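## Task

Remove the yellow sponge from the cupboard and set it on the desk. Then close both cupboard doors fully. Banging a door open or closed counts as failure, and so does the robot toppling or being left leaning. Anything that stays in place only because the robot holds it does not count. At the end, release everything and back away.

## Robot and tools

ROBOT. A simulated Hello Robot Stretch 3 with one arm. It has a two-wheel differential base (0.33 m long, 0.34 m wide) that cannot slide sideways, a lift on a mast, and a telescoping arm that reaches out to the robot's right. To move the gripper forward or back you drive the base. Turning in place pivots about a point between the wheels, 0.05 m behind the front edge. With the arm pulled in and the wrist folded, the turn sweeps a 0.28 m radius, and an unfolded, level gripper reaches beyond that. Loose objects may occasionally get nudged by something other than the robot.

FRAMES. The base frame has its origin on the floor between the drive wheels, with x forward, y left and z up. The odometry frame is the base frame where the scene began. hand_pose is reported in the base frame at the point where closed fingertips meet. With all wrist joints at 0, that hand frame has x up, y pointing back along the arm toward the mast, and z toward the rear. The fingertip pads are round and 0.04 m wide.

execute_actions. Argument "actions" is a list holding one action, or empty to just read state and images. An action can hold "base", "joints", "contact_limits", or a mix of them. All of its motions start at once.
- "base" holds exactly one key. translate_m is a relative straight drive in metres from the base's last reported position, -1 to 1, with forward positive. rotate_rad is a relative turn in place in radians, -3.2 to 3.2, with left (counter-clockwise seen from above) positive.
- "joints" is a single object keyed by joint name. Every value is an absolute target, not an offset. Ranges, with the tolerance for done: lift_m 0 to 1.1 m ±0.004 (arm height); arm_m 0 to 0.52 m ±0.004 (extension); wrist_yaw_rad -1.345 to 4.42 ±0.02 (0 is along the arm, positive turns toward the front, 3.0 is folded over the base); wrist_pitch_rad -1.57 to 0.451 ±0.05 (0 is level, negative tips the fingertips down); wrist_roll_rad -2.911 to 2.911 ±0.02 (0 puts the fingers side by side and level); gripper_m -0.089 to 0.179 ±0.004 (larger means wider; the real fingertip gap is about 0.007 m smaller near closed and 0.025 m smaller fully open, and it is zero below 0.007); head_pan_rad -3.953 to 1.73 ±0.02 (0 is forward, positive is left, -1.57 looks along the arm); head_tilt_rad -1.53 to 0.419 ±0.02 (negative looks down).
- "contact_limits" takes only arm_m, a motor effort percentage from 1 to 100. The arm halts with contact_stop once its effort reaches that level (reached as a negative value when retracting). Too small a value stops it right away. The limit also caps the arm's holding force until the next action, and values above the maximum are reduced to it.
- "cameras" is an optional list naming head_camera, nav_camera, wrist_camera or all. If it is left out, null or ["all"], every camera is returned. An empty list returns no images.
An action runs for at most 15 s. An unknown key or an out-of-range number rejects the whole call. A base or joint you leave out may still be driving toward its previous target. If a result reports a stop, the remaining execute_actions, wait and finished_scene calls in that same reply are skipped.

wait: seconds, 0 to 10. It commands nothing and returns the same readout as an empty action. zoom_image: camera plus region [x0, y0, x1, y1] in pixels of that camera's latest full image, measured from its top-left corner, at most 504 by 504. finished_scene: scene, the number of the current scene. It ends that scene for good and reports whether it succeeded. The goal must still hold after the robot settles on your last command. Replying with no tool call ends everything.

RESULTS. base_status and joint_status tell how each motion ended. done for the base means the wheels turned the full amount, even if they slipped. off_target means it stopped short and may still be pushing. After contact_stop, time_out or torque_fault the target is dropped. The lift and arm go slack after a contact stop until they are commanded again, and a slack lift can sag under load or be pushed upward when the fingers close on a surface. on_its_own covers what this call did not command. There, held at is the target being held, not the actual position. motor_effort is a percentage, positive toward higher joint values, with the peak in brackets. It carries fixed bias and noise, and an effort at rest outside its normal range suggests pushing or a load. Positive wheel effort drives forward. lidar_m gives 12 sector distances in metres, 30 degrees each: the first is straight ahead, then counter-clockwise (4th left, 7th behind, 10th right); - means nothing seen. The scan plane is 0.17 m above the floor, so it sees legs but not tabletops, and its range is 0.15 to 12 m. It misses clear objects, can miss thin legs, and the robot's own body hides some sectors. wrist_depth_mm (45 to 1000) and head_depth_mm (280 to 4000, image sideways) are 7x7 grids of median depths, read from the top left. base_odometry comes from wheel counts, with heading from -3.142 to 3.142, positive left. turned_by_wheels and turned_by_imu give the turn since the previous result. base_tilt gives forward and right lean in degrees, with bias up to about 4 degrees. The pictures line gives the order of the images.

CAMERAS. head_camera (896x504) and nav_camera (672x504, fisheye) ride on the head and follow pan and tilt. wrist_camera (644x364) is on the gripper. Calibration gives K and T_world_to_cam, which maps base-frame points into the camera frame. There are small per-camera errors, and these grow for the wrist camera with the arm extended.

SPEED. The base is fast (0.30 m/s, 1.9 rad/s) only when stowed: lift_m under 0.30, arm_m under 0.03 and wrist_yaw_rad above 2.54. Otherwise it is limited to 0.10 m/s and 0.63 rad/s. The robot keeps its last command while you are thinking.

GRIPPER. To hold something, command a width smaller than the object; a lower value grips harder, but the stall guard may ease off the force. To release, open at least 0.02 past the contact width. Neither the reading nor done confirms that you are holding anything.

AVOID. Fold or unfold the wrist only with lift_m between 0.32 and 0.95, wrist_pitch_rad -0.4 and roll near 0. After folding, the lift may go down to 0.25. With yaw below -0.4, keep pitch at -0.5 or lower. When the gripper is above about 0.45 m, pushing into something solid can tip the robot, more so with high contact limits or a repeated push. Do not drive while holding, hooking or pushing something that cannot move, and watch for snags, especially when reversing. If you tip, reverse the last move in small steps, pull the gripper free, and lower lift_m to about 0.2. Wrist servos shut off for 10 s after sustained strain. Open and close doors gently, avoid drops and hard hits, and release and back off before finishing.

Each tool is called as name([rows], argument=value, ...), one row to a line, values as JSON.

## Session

execute_actions(actions=[])

Scene clock: 0.00 s.
base_odometry: x=+0.000 y=+0.000 heading=+0.000 (m, m, rad; odometry frame)
turned_by_wheels: +0.000 (rad since the last result)
turned_by_imu: +0.000 (rad since the last result)
base_tilt: forward=-1.8 right=+1.0 (deg)
lidar_m: 1.96 2.70 2.74 1.89 1.85 2.26 2.20 1.56 1.97 1.61 1.50 1.54
head_depth_mm: 1760 1765 1758 1784 1781 1802 1804 / 1911 1980 1993 2003 2032 2029 1970 / 2076 2246 2272 2287 2315 2315 2101 / 2049 2608 2634 2640 2657 2660 2105 / 2069 2973 3009 3029 3110 3004 2100 / 2073 2824 2891 2906 2945 2889 2091 / 2068 2687 2689 2727 2761 2703 2092
base_status: not commanded
joint_positions: lift_m=+0.412 arm_m=-0.002 wrist_yaw_rad=+2.823 wrist_pitch_rad=-0.547 wrist_roll_rad=-0.001 gripper_m=+0.037 head_pan_rad=-0.003 head_tilt_rad=-0.018
joint_status: not commanded
motor_effort: left_wheel=+0 right_wheel=+1 lift_m=+40 arm_m=+0 wrist_yaw_rad=+0 wrist_pitch_rad=+7 wrist_roll_rad=+0 gripper_m=+1 head_pan_rad=-1 head_tilt_rad=+2 (%)
hand_pose: x=+0.0434 y=+0.0527 z=+0.3965 quat_wxyz=(+0.297, +0.702, +0.081, +0.642) (m; base frame)
wrist_depth_mm: - - - - - - - / - - - - - - - / - - - - - - - / - 848 819 849 897 894 905 / 690 702 724 709 725 728 735 / 590 - - 611 631 623 626 / 523 524 - 533 537 547 549
pictures: head_camera (sideways: a quarter turn clockwise sets it upright), nav_camera (sideways: a quarter turn counterclockwise sets it upright), wrist_camera
camera_calibration (this result's frames):
head_camera: T_world_to_cam=[[-0.0677364, 0.0246164, -0.9974, 1.32396], [-0.0147561, 0.999562, 0.0256719, -0.0282298], [0.997594, 0.0164567, -0.0673434, 0.0410207], [0, 0, 0, 1]] pos_world=[0.0483413, -0.00504864, 1.324]
nav_camera: T_world_to_cam=[[0.0245945, -0.00165047, 0.999696, -1.26219], [0.00910075, -0.999957, -0.0018748, 0.0528599], [0.999656, 0.00914409, -0.0245784, -0.0172951], [0, 0, 0, 1]] pos_world=[0.0478511, 0.0509326, 1.26148]
wrist_camera: T_world_to_cam=[[0.946733, -0.3218, 0.0118782, -0.0290716], [-0.197806, -0.61026, -0.767108, 0.380171], [0.254104, 0.723897, -0.641408, 0.368801], [0, 0, 0, 1]] pos_world=[0.00900939, -0.0443261, 0.52853]
Images, in order (width x height): head_camera 896x504, nav_camera 672x504, wrist_camera 644x364.

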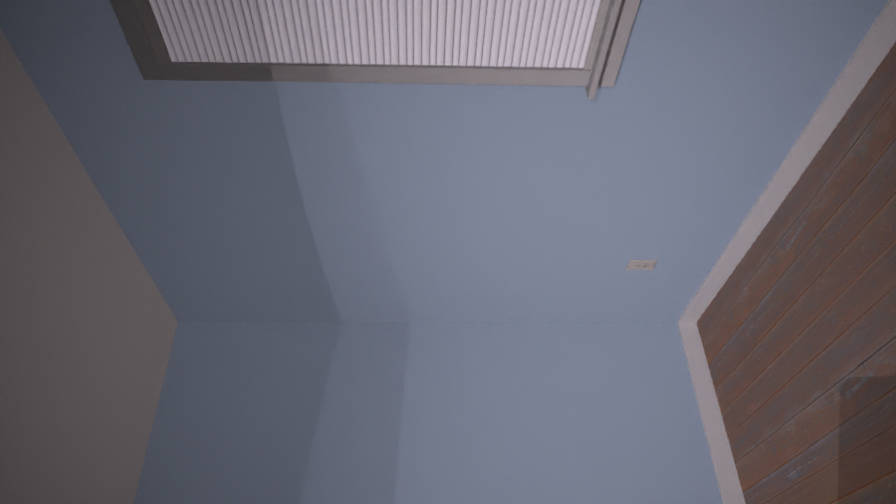

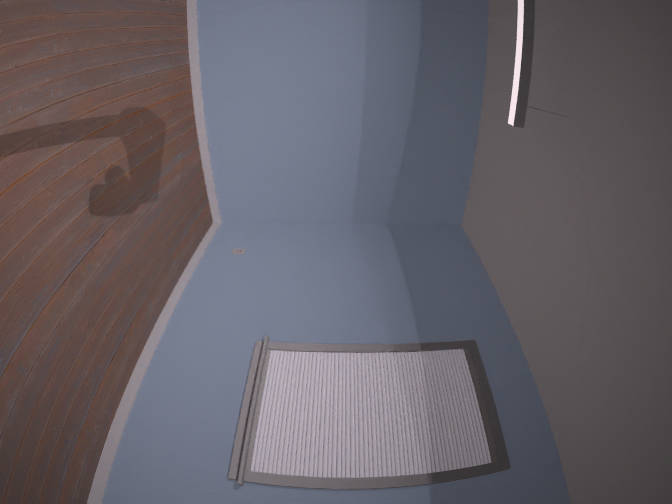

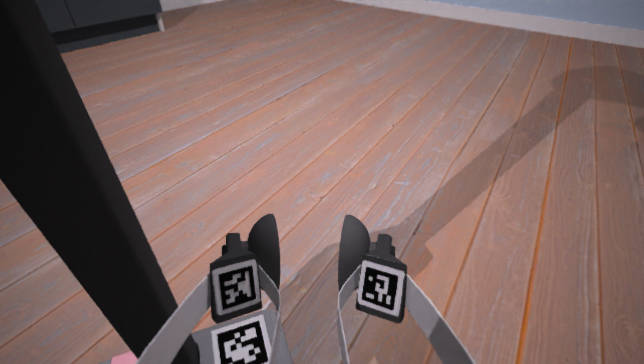

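execute_actions([
  {"joints": {"head_pan_rad": 1.73, "head_tilt_rad": -0.4, "lift_m": 0.27}},
], cameras=["head_camera", "nav_camera"])

execute_actions([
  {"joints": {"head_pan_rad": -2.7, "head_tilt_rad": -0.4}},
], cameras=["head_camera", "nav_camera"])

Scene clock: 9.03 s.
base_odometry: x=+0.000 y=+0.000 heading=+0.000 (m, m, rad; odometry frame)
turned_by_wheels: +0.000 (rad since the last result)
turned_by_imu: -0.001 (rad since the last result)
base_tilt: forward=-1.8 right=+1.1 (deg)
lidar_m: 1.95 2.70 2.74 1.90 1.85 2.27 2.19 1.56 1.97 1.61 1.49 1.54
head_depth_mm: 2532 2795 3084 3211 2257 1709 1385 / 2431 2626 2878 3091 2269 1728 1386 / 2298 2483 2137 2819 2268 1722 1393 / 2183 2336 1993 2167 2257 1716 1388 / 2071 2198 1883 2053 2177 1725 1387 / 1986 2108 1804 1924 2075 1726 1408 / 1902 2020 1720 - - - -
base_status: not commanded
joint_positions: lift_m=+0.270 arm_m=-0.002 wrist_yaw_rad=+2.823 wrist_pitch_rad=-0.547 wrist_roll_rad=-0.001 gripper_m=+0.037 head_pan_rad=+1.719 head_tilt_rad=-0.395
joint_status: all done
joint sent to its limit — the command would take head_pan_rad past its upper limit, so that joint was sent only as far as its limit.
motor_effort: left_wheel=+0(0) right_wheel=+1(1) lift_m=+30(31) arm_m=+0(0) wrist_yaw_rad=+0(1) wrist_pitch_rad=+6(7) wrist_roll_rad=+0(0) gripper_m=+1(1) head_pan_rad=+1(34) head_tilt_rad=-2(18) (%)
hand_pose: x=+0.0434 y=+0.0527 z=+0.2551 quat_wxyz=(+0.297, +0.702, +0.081, +0.642) (m; base frame)
wrist_depth_mm: - - - - - - - / - 994 - - - - - / - 759 775 778 802 807 838 / - 604 608 617 629 657 651 / 487 519 526 518 532 530 544 / 444 - - 444 456 456 459 / - - - 391 388 396 400
pictures: head_camera (sideways: a quarter turn clockwise sets it upright), nav_camera (sideways: a quarter turn counterclockwise sets it upright)
camera_calibration (this result's frames):
head_camera: T_world_to_cam=[[0.0395851, -0.429183, -0.90235, 1.19909], [-0.987389, -0.155336, 0.0305665, -0.028655], [-0.153286, 0.88976, -0.42992, 0.519952], [0, 0, 0, 1]] pos_world=[0.00394172, 0.0475438, 1.30641]
nav_camera: T_world_to_cam=[[-0.0563279, 0.386901, 0.920399, -1.15799], [0.98728, 0.158864, -0.00635951, 0.0527295], [-0.148679, 0.908334, -0.390928, 0.466553], [0, 0, 0, 1]] pos_world=[-0.0479192, 0.0158635, 1.24853]
Images, in order (width x height): head_camera 896x504, nav_camera 672x504.

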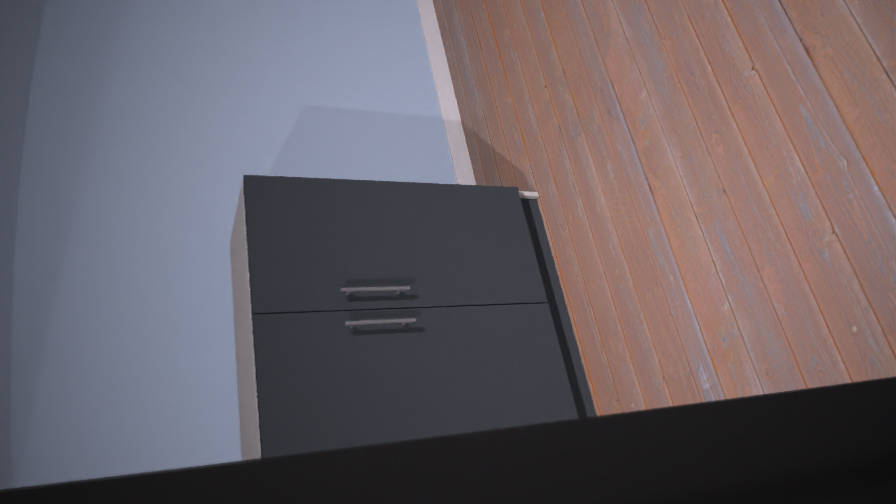

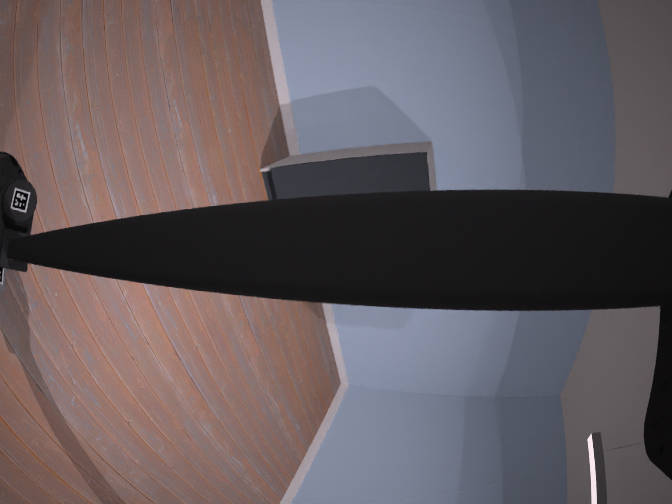

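Scene clock: 11.47 s.
base_odometry: x=+0.000 y=+0.000 heading=+0.000 (m, m, rad; odometry frame)
turned_by_wheels: +0.000 (rad since the last result)
turned_by_imu: +0.000 (rad since the last result)
base_tilt: forward=-1.8 right=+1.1 (deg)
lidar_m: 1.96 2.70 2.74 1.90 1.85 2.27 2.19 1.56 1.97 1.61 1.50 1.54
head_depth_mm: 1890 2039 2224 2433 2262 1722 1387 / 1865 2015 2176 2389 2253 1718 1388 / 1836 1963 2126 2339 2294 1716 1392 / 1797 1938 2072 2278 2258 1732 1385 / 1767 1900 1583 2204 2172 1729 1385 / 1746 1860 1586 2212 2267 1731 1395 / 1700 1842 1579 2166 2264 1715 1379
base_status: not commanded
joint_positions: lift_m=+0.270 arm_m=-0.002 wrist_yaw_rad=+2.823 wrist_pitch_rad=-0.547 wrist_roll_rad=-0.001 gripper_m=+0.037 head_pan_rad=-2.693 head_tilt_rad=-0.395
joint_status: all done
motor_effort: left_wheel=+0(0) right_wheel=+1(1) lift_m=+30(29) arm_m=+0(0) wrist_yaw_rad=-1(1) wrist_pitch_rad=+7(7) wrist_roll_rad=+0(0) gripper_m=+1(0) head_pan_rad=-3(37) head_tilt_rad=-1(4) (%)
hand_pose: x=+0.0434 y=+0.0527 z=+0.2551 quat_wxyz=(+0.297, +0.702, +0.081, +0.642) (m; base frame)
wrist_depth_mm: - - - - - - - / - - - - - - - / - 758 769 778 789 822 826 / - 600 621 615 637 640 658 / 483 524 532 519 525 538 540 / 446 - - 442 457 450 459 / - - - 385 392 400 403
pictures: head_camera (sideways: a quarter turn clockwise sets it upright), nav_camera (sideways: a quarter turn counterclockwise sets it upright)
camera_calibration (this result's frames):
head_camera: T_world_to_cam=[[0.398475, 0.164847, -0.902243, 1.19676], [0.440412, -0.897275, 0.0305683, -0.037367], [-0.804521, -0.40954, -0.430143, 0.524215], [0, 0, 0, 1]] pos_world=[-0.0386794, -0.0161239, 1.3064]
nav_camera: T_world_to_cam=[[-0.353137, -0.168338, 0.920303, -1.15605], [-0.443756, 0.896125, -0.00636222, 0.0614624], [-0.823635, -0.410637, -0.391155, 0.470966], [0, 0, 0, 1]] pos_world=[0.00693498, -0.0562885, 1.24853]
Images, in order (width x height): head_camera 896x504, nav_camera 672x504.

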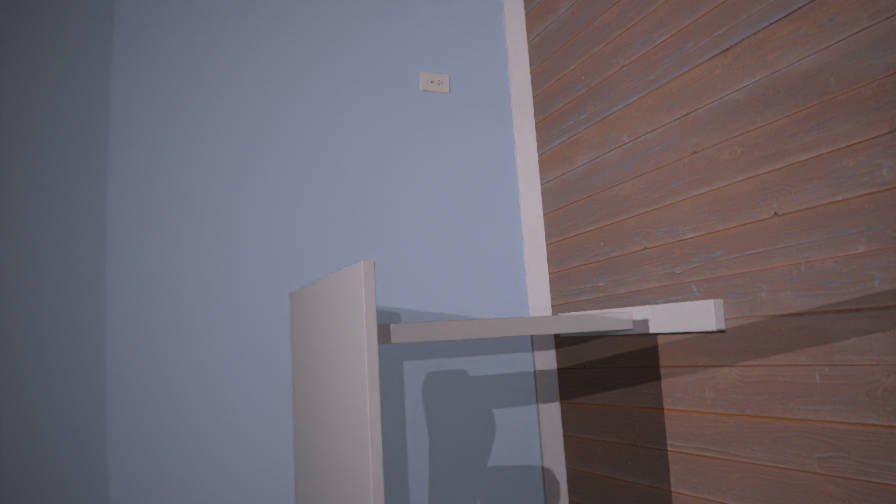

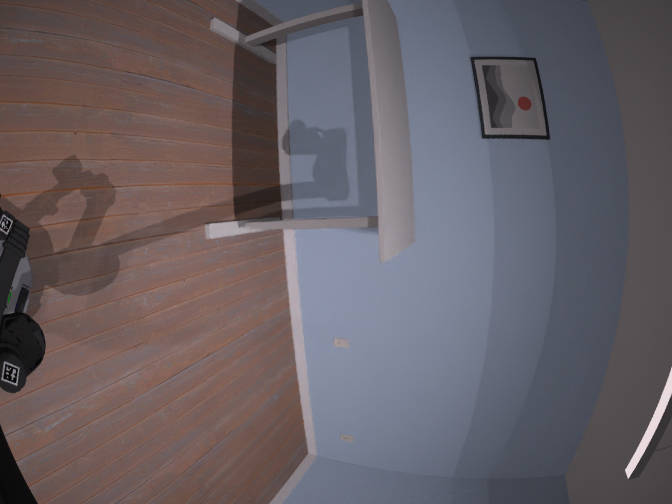

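execute_actions(actions=[])

Scene clock: 32.87 s.
base_odometry: x=+0.000 y=+0.000 heading=+0.000 (m, m, rad; odometry frame)
turned_by_wheels: +0.000 (rad since the last result)
turned_by_imu: +0.000 (rad since the last result)
base_tilt: forward=-1.7 right=+1.2 (deg)
lidar_m: 1.96 2.70 2.74 1.90 1.85 2.27 2.20 1.56 1.97 1.61 1.49 1.54
head_depth_mm: 1898 2036 2228 2455 2278 1719 1382 / 1852 1988 2175 2402 2250 1731 1389 / 1832 1975 2150 2351 2269 1725 1395 / 1795 1941 2065 2281 2253 1730 1393 / 1761 1908 1579 2178 2166 1723 1392 / 1741 1876 1593 2207 2255 1732 1378 / 1721 1843 1587 2156 2250 1714 1395
base_status: not commanded
joint_positions: lift_m=+0.270 arm_m=-0.002 wrist_yaw_rad=+2.823 wrist_pitch_rad=-0.547 wrist_roll_rad=-0.001 gripper_m=+0.037 head_pan_rad=-2.693 head_tilt_rad=-0.395
joint_status: all done
motor_effort: left_wheel=+0(0) right_wheel=+1(1) lift_m=+30(29) arm_m=+0(0) wrist_yaw_rad=-1(1) wrist_pitch_rad=+7(7) wrist_roll_rad=+0(0) gripper_m=+1(0) head_pan_rad=-3(37) head_tilt_rad=-1(4) (%)
hand_pose: x=+0.0434 y=+0.0527 z=+0.2551 quat_wxyz=(+0.297, +0.702, +0.081, +0.642) (m; base frame)
wrist_depth_mm: - - - - - - - / - - - - - - - / - 749 771 780 800 811 830 / - 612 614 625 636 645 667 / 480 531 534 527 530 529 544 / 447 - - 446 453 454 460 / - - - 388 394 397 402
pictures: head_camera (sideways: a quarter turn clockwise sets it upright), nav_camera (sideways: a quarter turn counterclockwise sets it upright), wrist_camera
camera_calibration (this result's frames):
head_camera: T_world_to_cam=[[0.398478, 0.164842, -0.902243, 1.19676], [0.4404, -0.897281, 0.0305683, -0.0373669], [-0.804527, -0.409529, -0.430143, 0.524215], [0, 0, 0, 1]] pos_world=[-0.0386796, -0.0161233, 1.3064]
nav_camera: T_world_to_cam=[[-0.353139, -0.168333, 0.920303, -1.15605], [-0.443744, 0.896131, -0.00636222, 0.0614623], [-0.823641, -0.410625, -0.391155, 0.470966], [0, 0, 0, 1]] pos_world=[0.00693418, -0.0562886, 1.24853]
wrist_camera: T_world_to_cam=[[0.946733, -0.321799, 0.0118791, -0.0273929], [-0.197824, -0.610315, -0.76706, 0.271712], [0.254089, 0.723851, -0.641465, 0.278155], [0, 0, 0, 1]] pos_world=[0.00900889, -0.0443277, 0.387172]
Images, in order (width x height): head_camera 896x504, nav_camera 672x504, wrist_camera 644x364.

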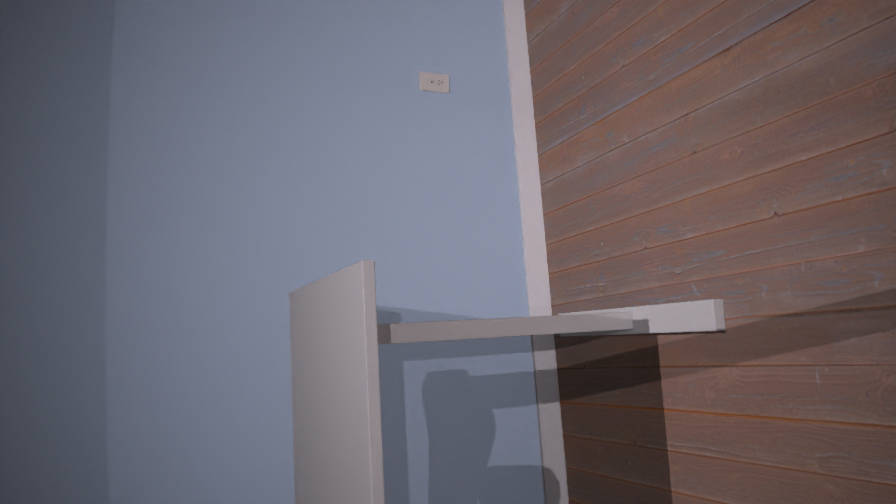

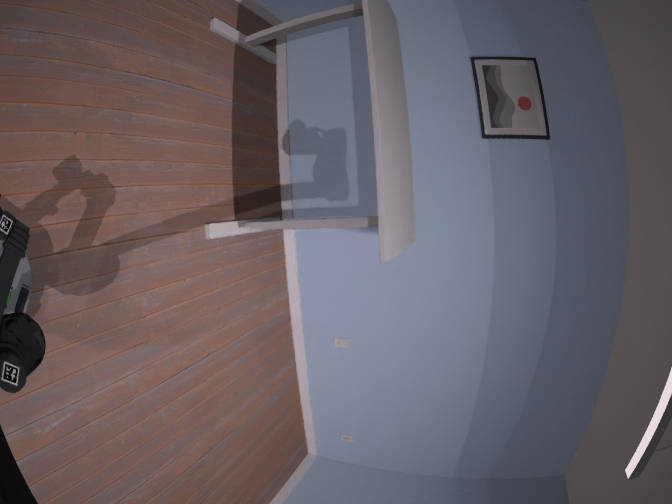

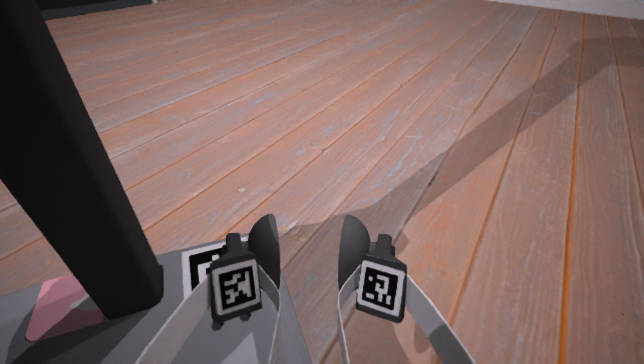

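execute_actions([
  {"base": {"rotate_rad": -1.58}, "joints": {"head_pan_rad": -1.57, "head_tilt_rad": -0.5}},
], cameras=[])

execute_actions([
  {"base": {"translate_m": -1.0}},
], cameras=[])

execute_actions([
  {"base": {"translate_m": -0.18}},
], cameras=[])

execute_actions([
  {"base": {"rotate_rad": -0.95}},
], cameras=["head_camera", "nav_camera"])

Scene clock: 45.13 s.
base_odometry: x=+0.000 y=+0.000 heading=-1.580 (m, m, rad; odometry frame)
turned_by_wheels: -1.580 (rad since the last result)
turned_by_imu: -1.544 (rad since the last result)
base_tilt: forward=-1.8 right=+1.0 (deg)
lidar_m: 1.61 1.49 1.55 1.98 2.70 2.74 1.89 1.79 2.27 2.19 1.56 1.97
head_depth_mm: 2420 2570 2774 2690 1985 1567 1297 / 2499 2733 3054 2659 1973 1571 1294 / 2321 2559 2833 2703 1984 1563 1298 / 2179 2372 2609 2683 2000 1577 1293 / 2014 2207 2398 2548 1974 1570 1298 / 1914 2047 2236 2429 1985 1565 1295 / 1795 1941 2082 2295 1990 1574 1289
base_status: done
joint_positions: lift_m=+0.270 arm_m=-0.002 wrist_yaw_rad=+2.823 wrist_pitch_rad=-0.547 wrist_roll_rad=-0.001 gripper_m=+0.037 head_pan_rad=-1.577 head_tilt_rad=-0.494
joint_status: all done
motor_effort: left_wheel=+4(16) right_wheel=-3(9) lift_m=+30(30) arm_m=+0(0) wrist_yaw_rad=-1(1) wrist_pitch_rad=+7(7) wrist_roll_rad=+0(0) gripper_m=+0(1) head_pan_rad=+3(35) head_tilt_rad=-1(10) (%)
hand_pose: x=+0.0434 y=+0.0527 z=+0.2551 quat_wxyz=(+0.297, +0.702, +0.081, +0.642) (m; base frame)
wrist_depth_mm: - - - - - - - / - - - - - - - / - 744 776 784 807 806 815 / - 613 619 629 640 641 659 / 488 522 527 515 525 531 543 / 445 - - 441 459 458 463 / - - - 391 390 396 404
pictures: none
No camera images: the call's "cameras" was empty. Leave "cameras" out to get every camera's image.

Scene clock: 50.07 s.
base_odometry: x=+0.009 y=+1.000 heading=-1.580 (m, m, rad; odometry frame)
turned_by_wheels: +0.000 (rad since the last result)
turned_by_imu: -0.004 (rad since the last result)
base_tilt: forward=-1.9 right=+1.1 (deg)
lidar_m: 2.48 2.33 2.36 2.27 2.13 2.16 1.03 0.96 0.97 1.85 2.62 2.25
head_depth_mm: 1512 1615 1718 1861 1917 1566 1299 / 1684 1796 1944 2109 1993 1576 1299 / 1883 2036 2222 2388 1977 1572 1303 / 2146 2357 2581 2577 1990 1566 1289 / 2480 2725 3043 2689 1992 1575 1298 / 2444 2668 2904 2650 1987 1571 1291 / 2312 2517 2714 2658 1972 1578 1300
base_status: done
joint_positions: lift_m=+0.270 arm_m=-0.002 wrist_yaw_rad=+2.823 wrist_pitch_rad=-0.547 wrist_roll_rad=-0.001 gripper_m=+0.037 head_pan_rad=-1.577 head_tilt_rad=-0.494
joint_status: not commanded
motor_effort: left_wheel=+4(10) right_wheel=-3(12) lift_m=+31(31) arm_m=+1(0) wrist_yaw_rad=-1(0) wrist_pitch_rad=+7(7) wrist_roll_rad=+0(1) gripper_m=+0(0) head_pan_rad=+2(1) head_tilt_rad=+0(1) (%)
hand_pose: x=+0.0433 y=+0.0526 z=+0.2551 quat_wxyz=(+0.297, +0.702, +0.081, +0.642) (m; base frame)
wrist_depth_mm: - - - - - - - / - - - - - - - / - 766 758 785 810 799 833 / - 609 621 627 635 652 656 / 488 521 529 520 532 530 548 / 443 - - 441 451 457 460 / - - - 389 391 400 398
pictures: none
No camera images: the call's "cameras" was empty. Leave "cameras" out to get every camera's image.

Scene clock: 52.40 s.
base_odometry: x=+0.010 y=+1.180 heading=-1.580 (m, m, rad; odometry frame)
turned_by_wheels: +0.000 (rad since the last result)
turned_by_imu: -0.001 (rad since the last result)
base_tilt: forward=-1.8 right=+1.1 (deg)
lidar_m: 2.63 2.47 2.51 2.16 2.02 2.03 0.87 0.81 0.83 1.66 2.73 2.41
head_depth_mm: 1356 1447 1551 1662 1772 1574 1266 / 1501 1609 1741 1883 1902 1571 1296 / 1674 1815 1989 2184 1982 1565 1298 / 1919 2103 2313 2445 1971 1570 1300 / 2226 2485 2802 2698 1977 1577 1291 / 2530 2766 3016 2713 1980 1572 1296 / 2408 2596 2826 2685 1987 1568 1297
base_status: done
joint_positions: lift_m=+0.270 arm_m=-0.002 wrist_yaw_rad=+2.823 wrist_pitch_rad=-0.547 wrist_roll_rad=-0.001 gripper_m=+0.037 head_pan_rad=-1.577 head_tilt_rad=-0.494
joint_status: not commanded
motor_effort: left_wheel=+4(12) right_wheel=-3(11) lift_m=+31(31) arm_m=+0(0) wrist_yaw_rad=+0(0) wrist_pitch_rad=+7(7) wrist_roll_rad=+0(0) gripper_m=+1(0) head_pan_rad=+2(2) head_tilt_rad=-1(2) (%)
hand_pose: x=+0.0433 y=+0.0526 z=+0.2551 quat_wxyz=(+0.297, +0.702, +0.081, +0.642) (m; base frame)
wrist_depth_mm: - - - - - - - / - 984 - - - - - / - 754 765 779 806 813 830 / - 617 611 625 634 641 656 / 484 528 534 520 531 527 539 / 440 - - 445 460 454 461 / - - - 390 391 399 398
pictures: none
No camera images: the call's "cameras" was empty. Leave "cameras" out to get every camera's image.

Scene clock: 54.30 s.
base_odometry: x=+0.010 y=+1.180 heading=-2.529 (m, m, rad; odometry frame)
turned_by_wheels: -0.950 (rad since the last result)
turned_by_imu: -0.928 (rad since the last result)
base_tilt: forward=-1.8 right=+1.1 (deg)
lidar_m: 2.73 2.41 2.55 2.47 2.57 2.09 2.02 1.80 0.84 0.81 0.84 1.83
head_depth_mm: 1069 1154 819 890 1003 1149 1264 / 1075 1160 823 893 1004 1151 1265 / 1076 1159 828 892 1008 1157 1265 / 1076 1157 830 898 1009 1161 1269 / 1082 1165 828 898 1010 1159 1272 / 1077 1166 831 898 1016 1168 1275 / 1082 1166 833 900 1019 1202 1298
base_status: done
joint_positions: lift_m=+0.270 arm_m=-0.002 wrist_yaw_rad=+2.823 wrist_pitch_rad=-0.547 wrist_roll_rad=-0.001 gripper_m=+0.037 head_pan_rad=-1.577 head_tilt_rad=-0.495
joint_status: not commanded
motor_effort: left_wheel=+4(14) right_wheel=-3(11) lift_m=+31(30) arm_m=+0(0) wrist_yaw_rad=-1(1) wrist_pitch_rad=+7(7) wrist_roll_rad=+1(0) gripper_m=+0(0) head_pan_rad=+2(2) head_tilt_rad=-2(2) (%)
hand_pose: x=+0.0433 y=+0.0526 z=+0.2551 quat_wxyz=(+0.297, +0.702, +0.081, +0.642) (m; base frame)
wrist_depth_mm: - - - - - - - / - 990 - - - - - / - 745 764 789 791 809 845 / - 607 613 617 635 648 659 / 484 527 529 522 526 532 547 / 444 - - 447 461 455 463 / - - - 393 389 396 398
pictures: head_camera (sideways: a quarter turn clockwise sets it upright), nav_camera (sideways: a quarter turn counterclockwise sets it upright)
camera_calibration (this result's frames):
head_camera: T_world_to_cam=[[0.0274644, 0.517811, -0.855054, 1.13747], [0.999513, -0.00156437, 0.0311571, -0.0415401], [0.0147959, -0.855493, -0.517602, 0.633018], [0, 0, 0, 1]] pos_world=[0.000913803, -0.0475177, 1.30155]
nav_camera: T_world_to_cam=[[-0.00442515, -0.480601, 0.876928, -1.10159], [-0.999963, -0.00433007, -0.0074191, 0.0662303], [0.00736279, -0.876929, -0.480564, 0.582241], [0, 0, 0, 1]] pos_world=[0.0570663, -0.0185559, 1.24631]
Images, in order (width x height): head_camera 896x504, nav_camera 672x504.

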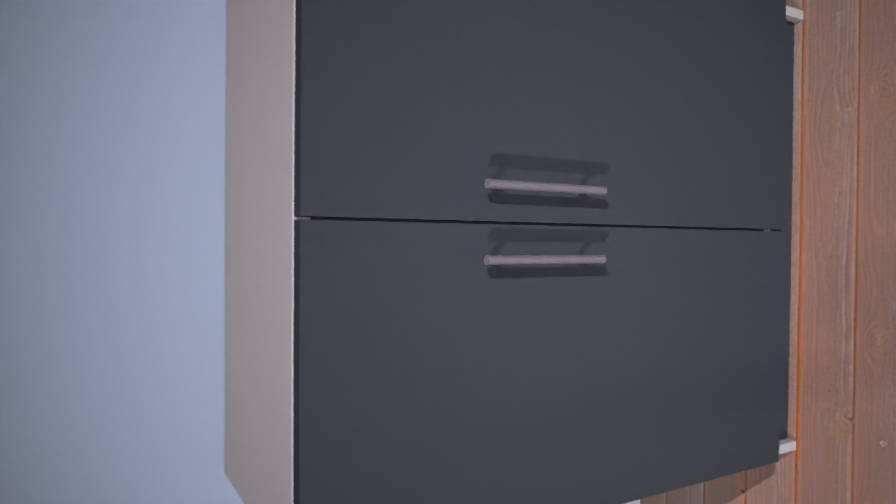

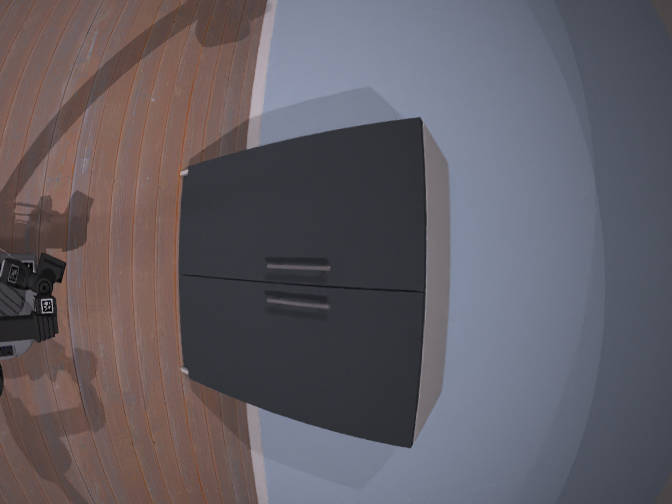

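zoom_image(camera="head_camera", region=[260, 170, 400, 270])

zoom_image(camera="head_camera", region=[700, 180, 840, 280])

Region (260, 170, 400, 270) of head_camera's 896x504 image, scaled by 3.600, with more detail than that image has; it fills the top 360 rows of this view, and the rest is white.

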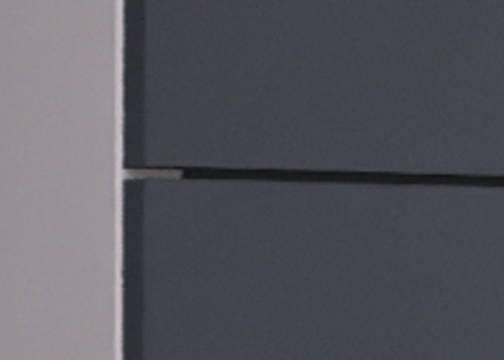

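Region (700, 180, 840, 280) of head_camera's 896x504 image, scaled by 3.600, with more detail than that image has; it fills the top 360 rows of this view, and the rest is white.

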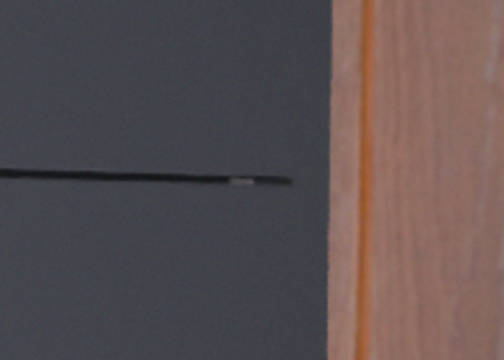

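execute_actions([
  {"base": {"translate_m": -0.053}, "joints": {"lift_m": 0.38, "wrist_pitch_rad": -0.4, "gripper_m": 0.08}},
], cameras=[])

execute_actions([
  {"joints": {"lift_m": 0.60, "wrist_yaw_rad": 0.0, "arm_m": 0.1}},
], cameras=[])

execute_actions([
  {"joints": {"wrist_pitch_rad": 0.02, "arm_m": 0.27}},
], cameras=["wrist_camera", "head_camera"])

Scene clock: 94.33 s.
base_odometry: x=+0.054 y=+1.210 heading=-2.529 (m, m, rad; odometry frame)
turned_by_wheels: +0.000 (rad since the last result)
turned_by_imu: -0.001 (rad since the last result)
base_tilt: forward=-1.8 right=+1.1 (deg)
lidar_m: 2.78 2.46 2.56 2.47 2.57 2.03 1.96 1.80 0.84 0.81 0.84 1.83
head_depth_mm: 1067 1151 821 887 1000 1148 1265 / 1070 1160 824 893 1006 1151 1267 / 1074 1161 826 892 1002 1160 1269 / 1073 1161 828 895 1011 1158 1262 / 1076 1162 826 897 1012 1167 1267 / 1075 1166 834 899 1014 1164 1279 / 1076 1167 834 899 1017 1172 1282
base_status: done
joint_positions: lift_m=+0.380 arm_m=-0.002 wrist_yaw_rad=+2.823 wrist_pitch_rad=-0.418 wrist_roll_rad=-0.001 gripper_m=+0.080 head_pan_rad=-1.577 head_tilt_rad=-0.495
joint_status: all done
motor_effort: left_wheel=+4(13) right_wheel=-3(11) lift_m=+49(49) arm_m=+0(0) wrist_yaw_rad=-1(1) wrist_pitch_rad=+10(11) wrist_roll_rad=+0(0) gripper_m=+1(80) head_pan_rad=+2(2) head_tilt_rad=-1(2) (%)
hand_pose: x=+0.0490 y=+0.0699 z=+0.3923 quat_wxyz=(+0.255, +0.706, +0.036, +0.660) (m; base frame)
wrist_depth_mm: - - - - - - - / - - - - - - - / - - - - - - - / - 977 993 994 - - - / - 769 812 793 811 818 827 / 607 - 651 656 - 667 674 / 536 - 551 555 560 565 569
pictures: none
No camera images: the call's "cameras" was empty. Leave "cameras" out to get every camera's image.

Scene clock: 97.17 s.
base_odometry: x=+0.054 y=+1.210 heading=-2.529 (m, m, rad; odometry frame)
turned_by_wheels: +0.000 (rad since the last result)
turned_by_imu: +0.000 (rad since the last result)
base_tilt: forward=-1.8 right=+1.1 (deg)
lidar_m: 2.78 2.45 2.56 2.47 2.57 2.04 1.97 1.80 0.84 0.81 0.84 1.83
head_depth_mm: 1074 1153 825 889 999 1150 1267 / 1073 1160 825 888 1003 1155 1267 / 1074 1160 825 892 1006 1159 1271 / 1074 1161 828 894 1008 1156 1263 / 1074 1165 828 895 1010 1161 1275 / 1078 1162 832 900 1017 1171 1273 / 1080 1166 832 899 1021 1174 1289
base_status: not commanded
joint_positions: lift_m=+0.600 arm_m=+0.100 wrist_yaw_rad=+0.002 wrist_pitch_rad=-0.418 wrist_roll_rad=-0.001 gripper_m=+0.080 head_pan_rad=-1.577 head_tilt_rad=-0.495
joint_status: all done
motor_effort: left_wheel=+4(4) right_wheel=-2(3) lift_m=+50(50) arm_m=+2(4) wrist_yaw_rad=-3(2) wrist_pitch_rad=+10(10) wrist_roll_rad=+1(0) gripper_m=+0(1) head_pan_rad=+3(3) head_tilt_rad=-3(2) (%)
hand_pose: x=-0.0210 y=-0.4691 z=+0.6124 quat_wxyz=(+0.692, +0.148, -0.691, -0.146) (m; base frame)
wrist_depth_mm: 414 418 417 419 430 432 445 / 449 446 455 462 463 469 937 / 490 488 493 502 512 512 - / 533 545 548 557 560 571 - / 604 605 601 618 608 653 - / 835 678 686 699 - 922 994 / 763 779 779 791 808 816 822
pictures: none
No camera images: the call's "cameras" was empty. Leave "cameras" out to get every camera's image.

Scene clock: 99.67 s.
base_odometry: x=+0.054 y=+1.210 heading=-2.529 (m, m, rad; odometry frame)
turned_by_wheels: +0.000 (rad since the last result)
turned_by_imu: +0.000 (rad since the last result)
base_tilt: forward=-1.9 right=+1.1 (deg)
lidar_m: 2.78 2.46 2.56 2.47 2.57 2.03 1.96 1.80 0.84 0.81 0.84 1.83
head_depth_mm: 1065 1156 818 887 999 1148 1268 / 1074 1161 824 891 1003 1124 1263 / 1073 1154 825 889 1006 1114 1233 / 1078 1160 826 893 989 1178 1257 / 1075 1164 829 897 1012 1163 1274 / 1079 1159 832 898 1014 1164 1277 / 1082 1160 830 900 1013 1170 1279
base_status: not commanded
joint_positions: lift_m=+0.600 arm_m=+0.270 wrist_yaw_rad=+0.001 wrist_pitch_rad=-0.001 wrist_roll_rad=-0.001 gripper_m=+0.080 head_pan_rad=-1.577 head_tilt_rad=-0.495
joint_status: all done
motor_effort: left_wheel=+4(3) right_wheel=-2(2) lift_m=+50(49) arm_m=+3(4) wrist_yaw_rad=-1(3) wrist_pitch_rad=+12(12) wrist_roll_rad=+0(1) gripper_m=-1(0) head_pan_rad=+1(1) head_tilt_rad=-1(1) (%)
hand_pose: x=-0.0212 y=-0.6709 z=+0.7141 quat_wxyz=(+0.708, +0.001, -0.706, +0.000) (m; base frame)
wrist_depth_mm: 274 280 283 286 291 294 300 / 281 288 290 293 298 301 305 / 288 291 296 299 302 307 310 / 293 295 304 305 310 316 318 / 303 305 310 309 317 323 325 / 307 309 320 319 - 331 334 / 315 318 324 329 335 342 343
pictures: head_camera (sideways: a quarter turn clockwise sets it upright), wrist_camera
camera_calibration (this result's frames):
head_camera: T_world_to_cam=[[0.0274642, 0.517811, -0.855054, 1.13747], [0.999513, -0.00156401, 0.0311571, -0.0415401], [0.0147962, -0.855493, -0.517602, 0.633018], [0, 0, 0, 1]] pos_world=[0.00091382, -0.0475177, 1.30155]
wrist_camera: T_world_to_cam=[[-0.999906, 0.0125757, 0.00546982, -0.0169073], [-0.00352461, 0.149797, -0.988711, 0.841699], [-0.0132531, -0.988637, -0.149738, -0.393023], [0, 0, 0, 1]] pos_world=[-0.0191478, -0.514428, 0.773439]
Images, in order (width x height): head_camera 896x504, wrist_camera 644x364.

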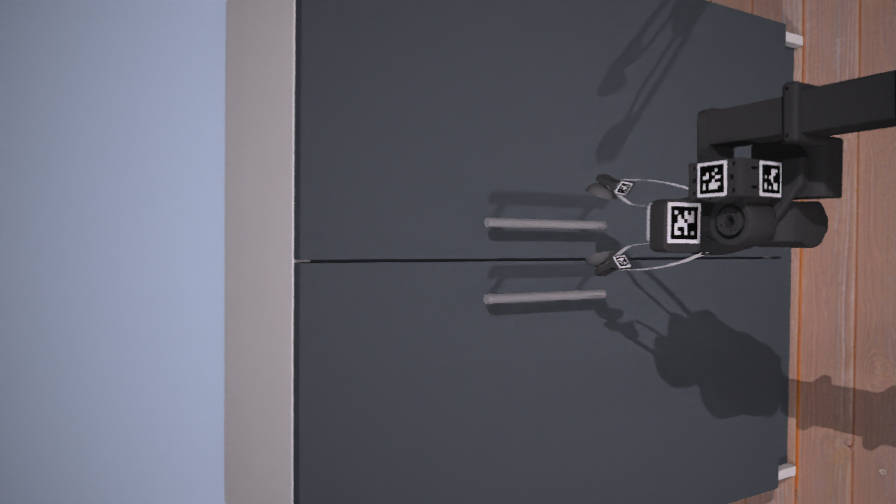

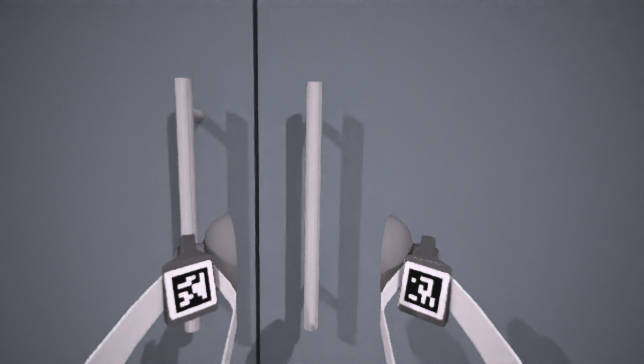

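execute_actions([
  {"joints": {"arm_m": 0.39}, "contact_limits": {"arm_m": 12}},
], cameras=["wrist_camera"])

Scene clock: 115.23 s.
base_odometry: x=+0.054 y=+1.210 heading=-2.529 (m, m, rad; odometry frame)
turned_by_wheels: +0.000 (rad since the last result)
turned_by_imu: -0.001 (rad since the last result)
base_tilt: forward=-1.8 right=+1.1 (deg)
lidar_m: 2.78 2.45 2.56 2.47 2.58 2.04 1.97 1.80 0.84 0.81 0.84 1.83
head_depth_mm: 1070 1150 821 890 999 1152 1255 / 1073 1153 825 888 999 1125 - / 1070 1157 825 890 987 1210 1265 / 1075 1162 827 891 989 1184 1265 / 1077 1158 830 898 1011 1159 1268 / 1080 1161 831 897 1019 1167 1280 / 1078 1166 833 900 1022 1167 1277
base_status: not commanded
joint_positions: lift_m=+0.600 arm_m=+0.390 wrist_yaw_rad=+0.001 wrist_pitch_rad=-0.001 wrist_roll_rad=-0.001 gripper_m=+0.080 head_pan_rad=-1.577 head_tilt_rad=-0.495
joint_status: all done
motor_effort: left_wheel=+4(4) right_wheel=-3(3) lift_m=+49(49) arm_m=+3(2) wrist_yaw_rad=-2(2) wrist_pitch_rad=+12(12) wrist_roll_rad=+1(0) gripper_m=+0(1) head_pan_rad=+2(2) head_tilt_rad=-1(1) (%)
contact_limits: arm_m 12 (drawing in: default 17, maximum 29; extending or still: default 25, maximum 40)
hand_pose: x=-0.0212 y=-0.7909 z=+0.7141 quat_wxyz=(+0.708, +0.001, -0.706, +0.000) (m; base frame)
wrist_depth_mm: 164 168 169 171 174 176 178 / 152 170 172 174 178 180 182 / 172 174 176 177 182 185 187 / 175 178 181 182 185 188 191 / 179 182 185 187 191 193 196 / 183 184 190 191 - 198 202 / 189 191 194 195 199 203 205
pictures: wrist_camera
camera_calibration (this result's frames):
wrist_camera: T_world_to_cam=[[-0.999906, 0.0126087, 0.00546758, -0.0153788], [-0.0035196, 0.149636, -0.988735, 0.859607], [-0.0132849, -0.988661, -0.149577, -0.511793], [0, 0, 0, 1]] pos_world=[-0.019151, -0.634424, 0.773455]
Images, in order (width x height): wrist_camera 644x364.

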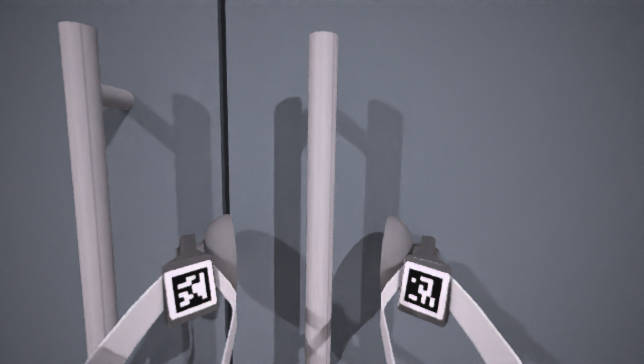

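execute_actions([
  {"joints": {"arm_m": 0.393, "gripper_m": -0.05}, "contact_limits": {"arm_m": 12}},
], cameras=[])

execute_actions([
  {"joints": {"arm_m": 0.343}, "base": {"translate_m": -0.004}},
], cameras=["wrist_camera", "head_camera"])

Scene clock: 125.53 s.
base_odometry: x=+0.054 y=+1.210 heading=-2.529 (m, m, rad; odometry frame)
turned_by_wheels: +0.000 (rad since the last result)
turned_by_imu: -0.001 (rad since the last result)
base_tilt: forward=-1.7 right=+1.0 (deg)
lidar_m: 2.79 2.46 2.56 2.47 2.57 2.03 1.96 1.81 0.84 0.81 0.84 1.83
head_depth_mm: 1070 1155 824 891 1000 1153 1269 / 1068 1161 823 890 1002 1135 - / 1076 1160 829 895 989 1209 1271 / 1074 1163 829 893 990 1182 1269 / 1085 1165 827 897 1012 1164 1269 / 1080 1166 830 899 1018 1169 1275 / 1077 1166 832 900 1022 1175 1282
base_status: not commanded
joint_positions: lift_m=+0.600 arm_m=+0.392 wrist_yaw_rad=+0.006 wrist_pitch_rad=-0.003 wrist_roll_rad=-0.001 gripper_m=-0.049 head_pan_rad=-1.577 head_tilt_rad=-0.495
joint_status: all done
motor_effort: left_wheel=+3(6) right_wheel=-1(7) lift_m=+48(50) arm_m=+8(8) wrist_yaw_rad=-6(6) wrist_pitch_rad=+14(14) wrist_roll_rad=+0(0) gripper_m=-30(100) head_pan_rad=+1(3) head_tilt_rad=-2(2) (%)
contact_limits: arm_m 12 (drawing in: default 17, maximum 29; extending or still: default 25, maximum 40)
hand_pose: x=-0.0198 y=-0.7932 z=+0.7134 quat_wxyz=(+0.708, +0.004, -0.706, +0.001) (m; base frame)
wrist_depth_mm: 163 167 169 169 172 174 176 / 150 169 172 173 176 178 179 / 172 174 176 177 180 183 185 / 175 177 180 181 185 186 188 / 179 181 184 184 188 190 193 / 184 186 - 189 193 195 198 / 189 189 193 194 198 201 204
pictures: none
No camera images: the call's "cameras" was empty. Leave "cameras" out to get every camera's image.

Scene clock: 127.00 s.
base_odometry: x=+0.057 y=+1.213 heading=-2.530 (m, m, rad; odometry frame)
turned_by_wheels: +0.000 (rad since the last result)
turned_by_imu: -0.001 (rad since the last result)
base_tilt: forward=-1.7 right=+1.1 (deg)
lidar_m: 2.78 2.46 2.56 2.47 2.57 2.03 1.96 1.81 0.81 0.76 0.84 1.83
head_depth_mm: 1066 1154 796 867 987 1139 1292 / 1073 1152 800 852 968 1117 1265 / 1074 1162 790 842 951 - 1235 / 1076 1158 816 861 959 1146 1271 / 1078 1159 827 896 1013 1162 1266 / 1073 1161 834 893 1011 1174 1278 / 1080 1167 830 903 1020 1173 1282
base_status: done
joint_positions: lift_m=+0.600 arm_m=+0.343 wrist_yaw_rad=-0.015 wrist_pitch_rad=-0.002 wrist_roll_rad=-0.001 gripper_m=-0.046 head_pan_rad=-1.577 head_tilt_rad=-0.495
joint_status: all done
motor_effort: left_wheel=-6(7) right_wheel=+12(13) lift_m=+49(49) arm_m=-2(9) wrist_yaw_rad=+11(11) wrist_pitch_rad=+12(15) wrist_roll_rad=+0(0) gripper_m=-22(31) head_pan_rad=+2(3) head_tilt_rad=-1(1) (%)
hand_pose: x=-0.0252 y=-0.7445 z=+0.7139 quat_wxyz=(+0.708, -0.004, -0.706, -0.006) (m; base frame)
wrist_depth_mm: 205 209 164 169 179 189 201 / 210 212 167 171 183 194 206 / 213 217 171 175 188 199 211 / 219 223 175 179 193 204 218 / 224 226 178 148 198 209 224 / 228 231 234 150 206 216 231 / 233 236 188 193 207 222 237
pictures: head_camera (sideways: a quarter turn clockwise sets it upright), wrist_camera
camera_calibration (this result's frames):
head_camera: T_world_to_cam=[[0.0274669, 0.518264, -0.85478, 1.13711], [0.999513, -0.0015805, 0.0311594, -0.0415431], [0.0147978, -0.855219, -0.518055, 0.633607], [0, 0, 0, 1]] pos_world=[0.000913821, -0.0475175, 1.30152]
wrist_camera: T_world_to_cam=[[-0.999583, 0.0283443, 0.00544889, -0.00826096], [-0.00111452, 0.150738, -0.988573, 0.853156], [-0.0288418, -0.988167, -0.150644, -0.465201], [0, 0, 0, 1]] pos_world=[-0.0207239, -0.588065, 0.773373]
Images, in order (width x height): head_camera 896x504, wrist_camera 644x364.

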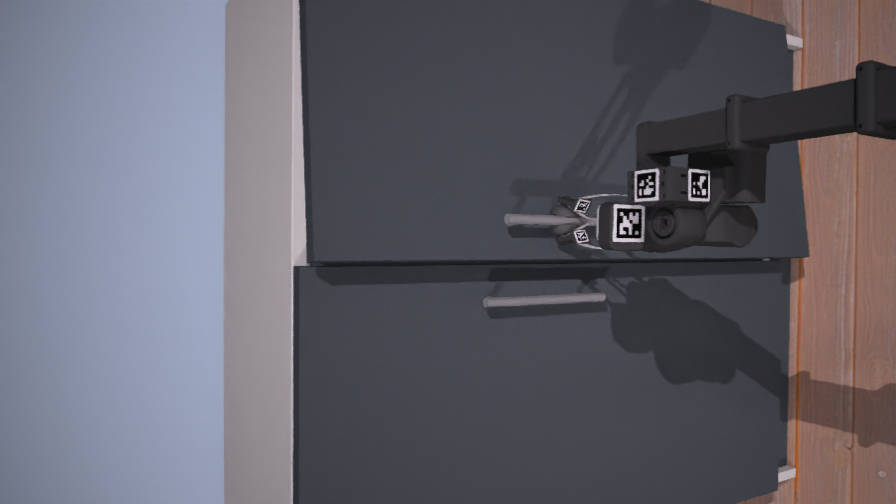

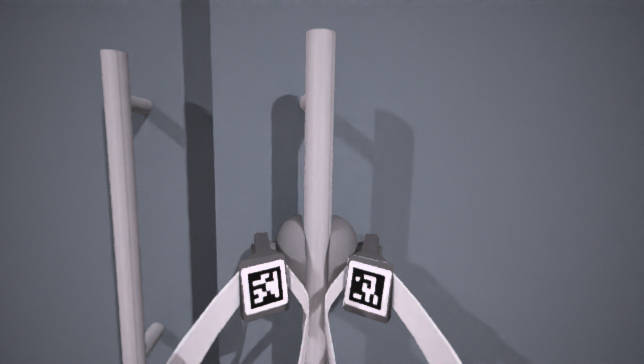

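execute_actions([
  {"joints": {"arm_m": 0.262}, "base": {"translate_m": -0.034}},
], cameras=[])

execute_actions([
  {"joints": {"arm_m": 0.177}, "base": {"translate_m": -0.058}},
], cameras=[])

execute_actions([
  {"joints": {"arm_m": 0.110}, "base": {"translate_m": -0.078}},
], cameras=["wrist_camera", "head_camera"])

Scene clock: 143.83 s.
base_odometry: x=+0.085 y=+1.232 heading=-2.530 (m, m, rad; odometry frame)
turned_by_wheels: +0.000 (rad since the last result)
turned_by_imu: +0.000 (rad since the last result)
base_tilt: forward=-1.7 right=+1.1 (deg)
lidar_m: 2.81 2.49 2.56 2.47 2.56 2.00 1.93 1.80 0.77 0.67 0.84 1.82
head_depth_mm: 1066 1155 780 839 961 1157 1301 / 1075 1154 746 800 913 1044 1245 / 1073 1158 817 766 871 969 1232 / 1076 1158 817 749 826 992 1206 / 1073 1157 830 892 1012 1163 1275 / 1077 1156 829 899 1016 1166 1275 / 1080 1159 833 897 1019 1171 1281
base_status: done
joint_positions: lift_m=+0.600 arm_m=+0.262 wrist_yaw_rad=+0.003 wrist_pitch_rad=-0.002 wrist_roll_rad=-0.001 gripper_m=-0.044 head_pan_rad=-1.577 head_tilt_rad=-0.495
joint_status: all done
on_its_own: gripper_m is held at -0.044, not at your -0.050, by its stall guard, which is not easing now
motor_effort: left_wheel=+2(16) right_wheel=+0(18) lift_m=+49(49) arm_m=-3(2) wrist_yaw_rad=-3(20) wrist_pitch_rad=+13(13) wrist_roll_rad=+0(0) gripper_m=-21(21) head_pan_rad=+3(2) head_tilt_rad=-1(2) (%)
hand_pose: x=-0.0206 y=-0.6635 z=+0.7137 quat_wxyz=(+0.708, +0.002, -0.706, +0.000) (m; base frame)
wrist_depth_mm: 281 285 161 173 196 223 256 / 289 291 165 174 202 229 266 / 295 297 168 179 207 236 273 / 301 302 172 183 213 244 283 / 307 312 174 152 219 251 294 / 317 318 174 155 229 260 304 / 322 328 186 204 229 267 317
pictures: none
No camera images: the call's "cameras" was empty. Leave "cameras" out to get every camera's image.

Scene clock: 145.73 s.
base_odometry: x=+0.132 y=+1.266 heading=-2.529 (m, m, rad; odometry frame)
turned_by_wheels: +0.000 (rad since the last result)
turned_by_imu: +0.000 (rad since the last result)
base_tilt: forward=-1.8 right=+1.1 (deg)
lidar_m: 2.87 2.55 2.56 2.47 2.57 1.93 1.87 1.80 0.74 0.57 0.84 1.83
head_depth_mm: 1070 1156 779 828 979 1482 1293 / 1068 1156 813 753 871 1032 1232 / 1075 1156 847 686 786 915 - / 1076 1156 929 632 712 802 966 / 1078 1159 846 910 1049 1188 1275 / 1076 1157 831 896 1014 1170 1273 / 1080 1159 830 900 1017 1173 1280
base_status: done
joint_positions: lift_m=+0.600 arm_m=+0.177 wrist_yaw_rad=+0.011 wrist_pitch_rad=-0.004 wrist_roll_rad=-0.001 gripper_m=-0.044 head_pan_rad=-1.577 head_tilt_rad=-0.495
joint_status: all done
on_its_own: gripper_m is held at -0.044, not at your -0.050, by its stall guard, which is not easing now
motor_effort: left_wheel=+6(20) right_wheel=-6(25) lift_m=+49(49) arm_m=-2(3) wrist_yaw_rad=-10(34) wrist_pitch_rad=+14(14) wrist_roll_rad=+0(0) gripper_m=-20(23) head_pan_rad=+2(2) head_tilt_rad=+0(1) (%)
hand_pose: x=-0.0186 y=-0.5783 z=+0.7133 quat_wxyz=(+0.708, +0.006, -0.706, +0.002) (m; base frame)
wrist_depth_mm: 361 365 153 180 224 293 872 / 372 372 155 171 231 304 884 / 382 380 158 177 239 317 908 / 388 389 162 196 246 329 907 / 394 400 162 151 253 345 946 / 409 411 160 153 273 360 967 / 414 421 177 212 269 376 -
pictures: none
No camera images: the call's "cameras" was empty. Leave "cameras" out to get every camera's image.

Scene clock: 147.83 s.
base_odometry: x=+0.196 y=+1.310 heading=-2.529 (m, m, rad; odometry frame)
turned_by_wheels: +0.000 (rad since the last result)
turned_by_imu: +0.000 (rad since the last result)
base_tilt: forward=-1.8 right=+1.1 (deg)
lidar_m: 2.95 2.62 2.56 2.48 2.51 1.85 1.79 1.80 0.77 0.49 0.84 1.83
head_depth_mm: 1072 1168 846 1414 1611 1566 1293 / 1068 1157 813 761 899 1098 1260 / 1075 1154 847 648 749 886 1099 / 1074 1158 1271 570 641 706 822 / 1072 1155 1275 1048 1202 1303 1269 / 1080 1163 845 913 1013 1162 1277 / 1081 1168 832 903 1014 1170 1283
base_status: done
joint_positions: lift_m=+0.600 arm_m=+0.110 wrist_yaw_rad=+0.064 wrist_pitch_rad=-0.005 wrist_roll_rad=-0.001 gripper_m=-0.044 head_pan_rad=-1.577 head_tilt_rad=-0.495
joint_status: all done
on_its_own: wrist_yaw_rad is held at +0.056, not at your +0.000, by its stall guard, which is not easing now; gripper_m is held at -0.044, not at your -0.050, by its stall guard, which is not easing now
motor_effort: left_wheel=+5(14) right_wheel=-6(19) lift_m=+49(48) arm_m=+0(5) wrist_yaw_rad=-7(31) wrist_pitch_rad=+14(14) wrist_roll_rad=+0(0) gripper_m=-20(23) head_pan_rad=+2(2) head_tilt_rad=-1(1) (%)
hand_pose: x=-0.0050 y=-0.5106 z=+0.7131 quat_wxyz=(+0.707, +0.025, -0.706, +0.021) (m; base frame)
wrist_depth_mm: 449 437 151 189 261 411 892 / 456 449 154 174 271 435 916 / 460 462 157 180 280 935 931 / 472 471 160 206 290 938 952 / 483 482 159 186 301 966 965 / 501 494 155 - 338 992 - / 515 503 176 226 312 - -
pictures: head_camera (sideways: a quarter turn clockwise sets it upright), wrist_camera
camera_calibration (this result's frames):
head_camera: T_world_to_cam=[[0.0274665, 0.518291, -0.854763, 1.13709], [0.999513, -0.00158029, 0.0311596, -0.0415432], [0.0147989, -0.855203, -0.518082, 0.633642], [0, 0, 0, 1]] pos_world=[0.000913878, -0.0475175, 1.30152]
wrist_camera: T_world_to_cam=[[-0.998701, -0.0506579, 0.00543936, -0.0349921], [-0.0131388, 0.152924, -0.988151, 0.817974], [0.0492258, -0.986939, -0.153391, -0.230629], [0, 0, 0, 1]] pos_world=[-0.0128465, -0.354477, 0.773095]
Images, in order (width x height): head_camera 896x504, wrist_camera 644x364.

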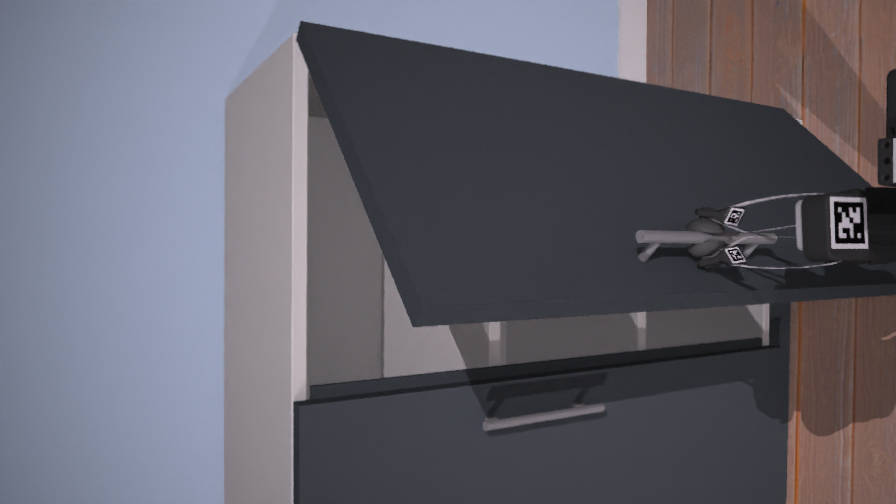

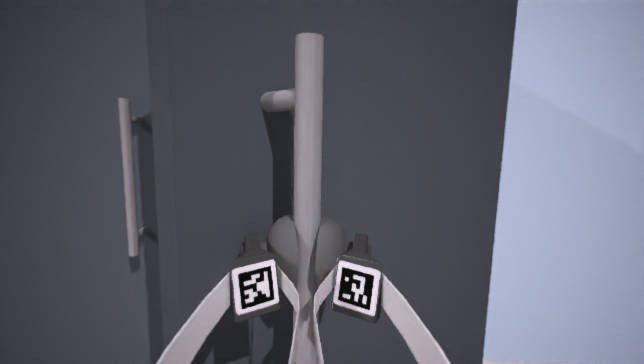

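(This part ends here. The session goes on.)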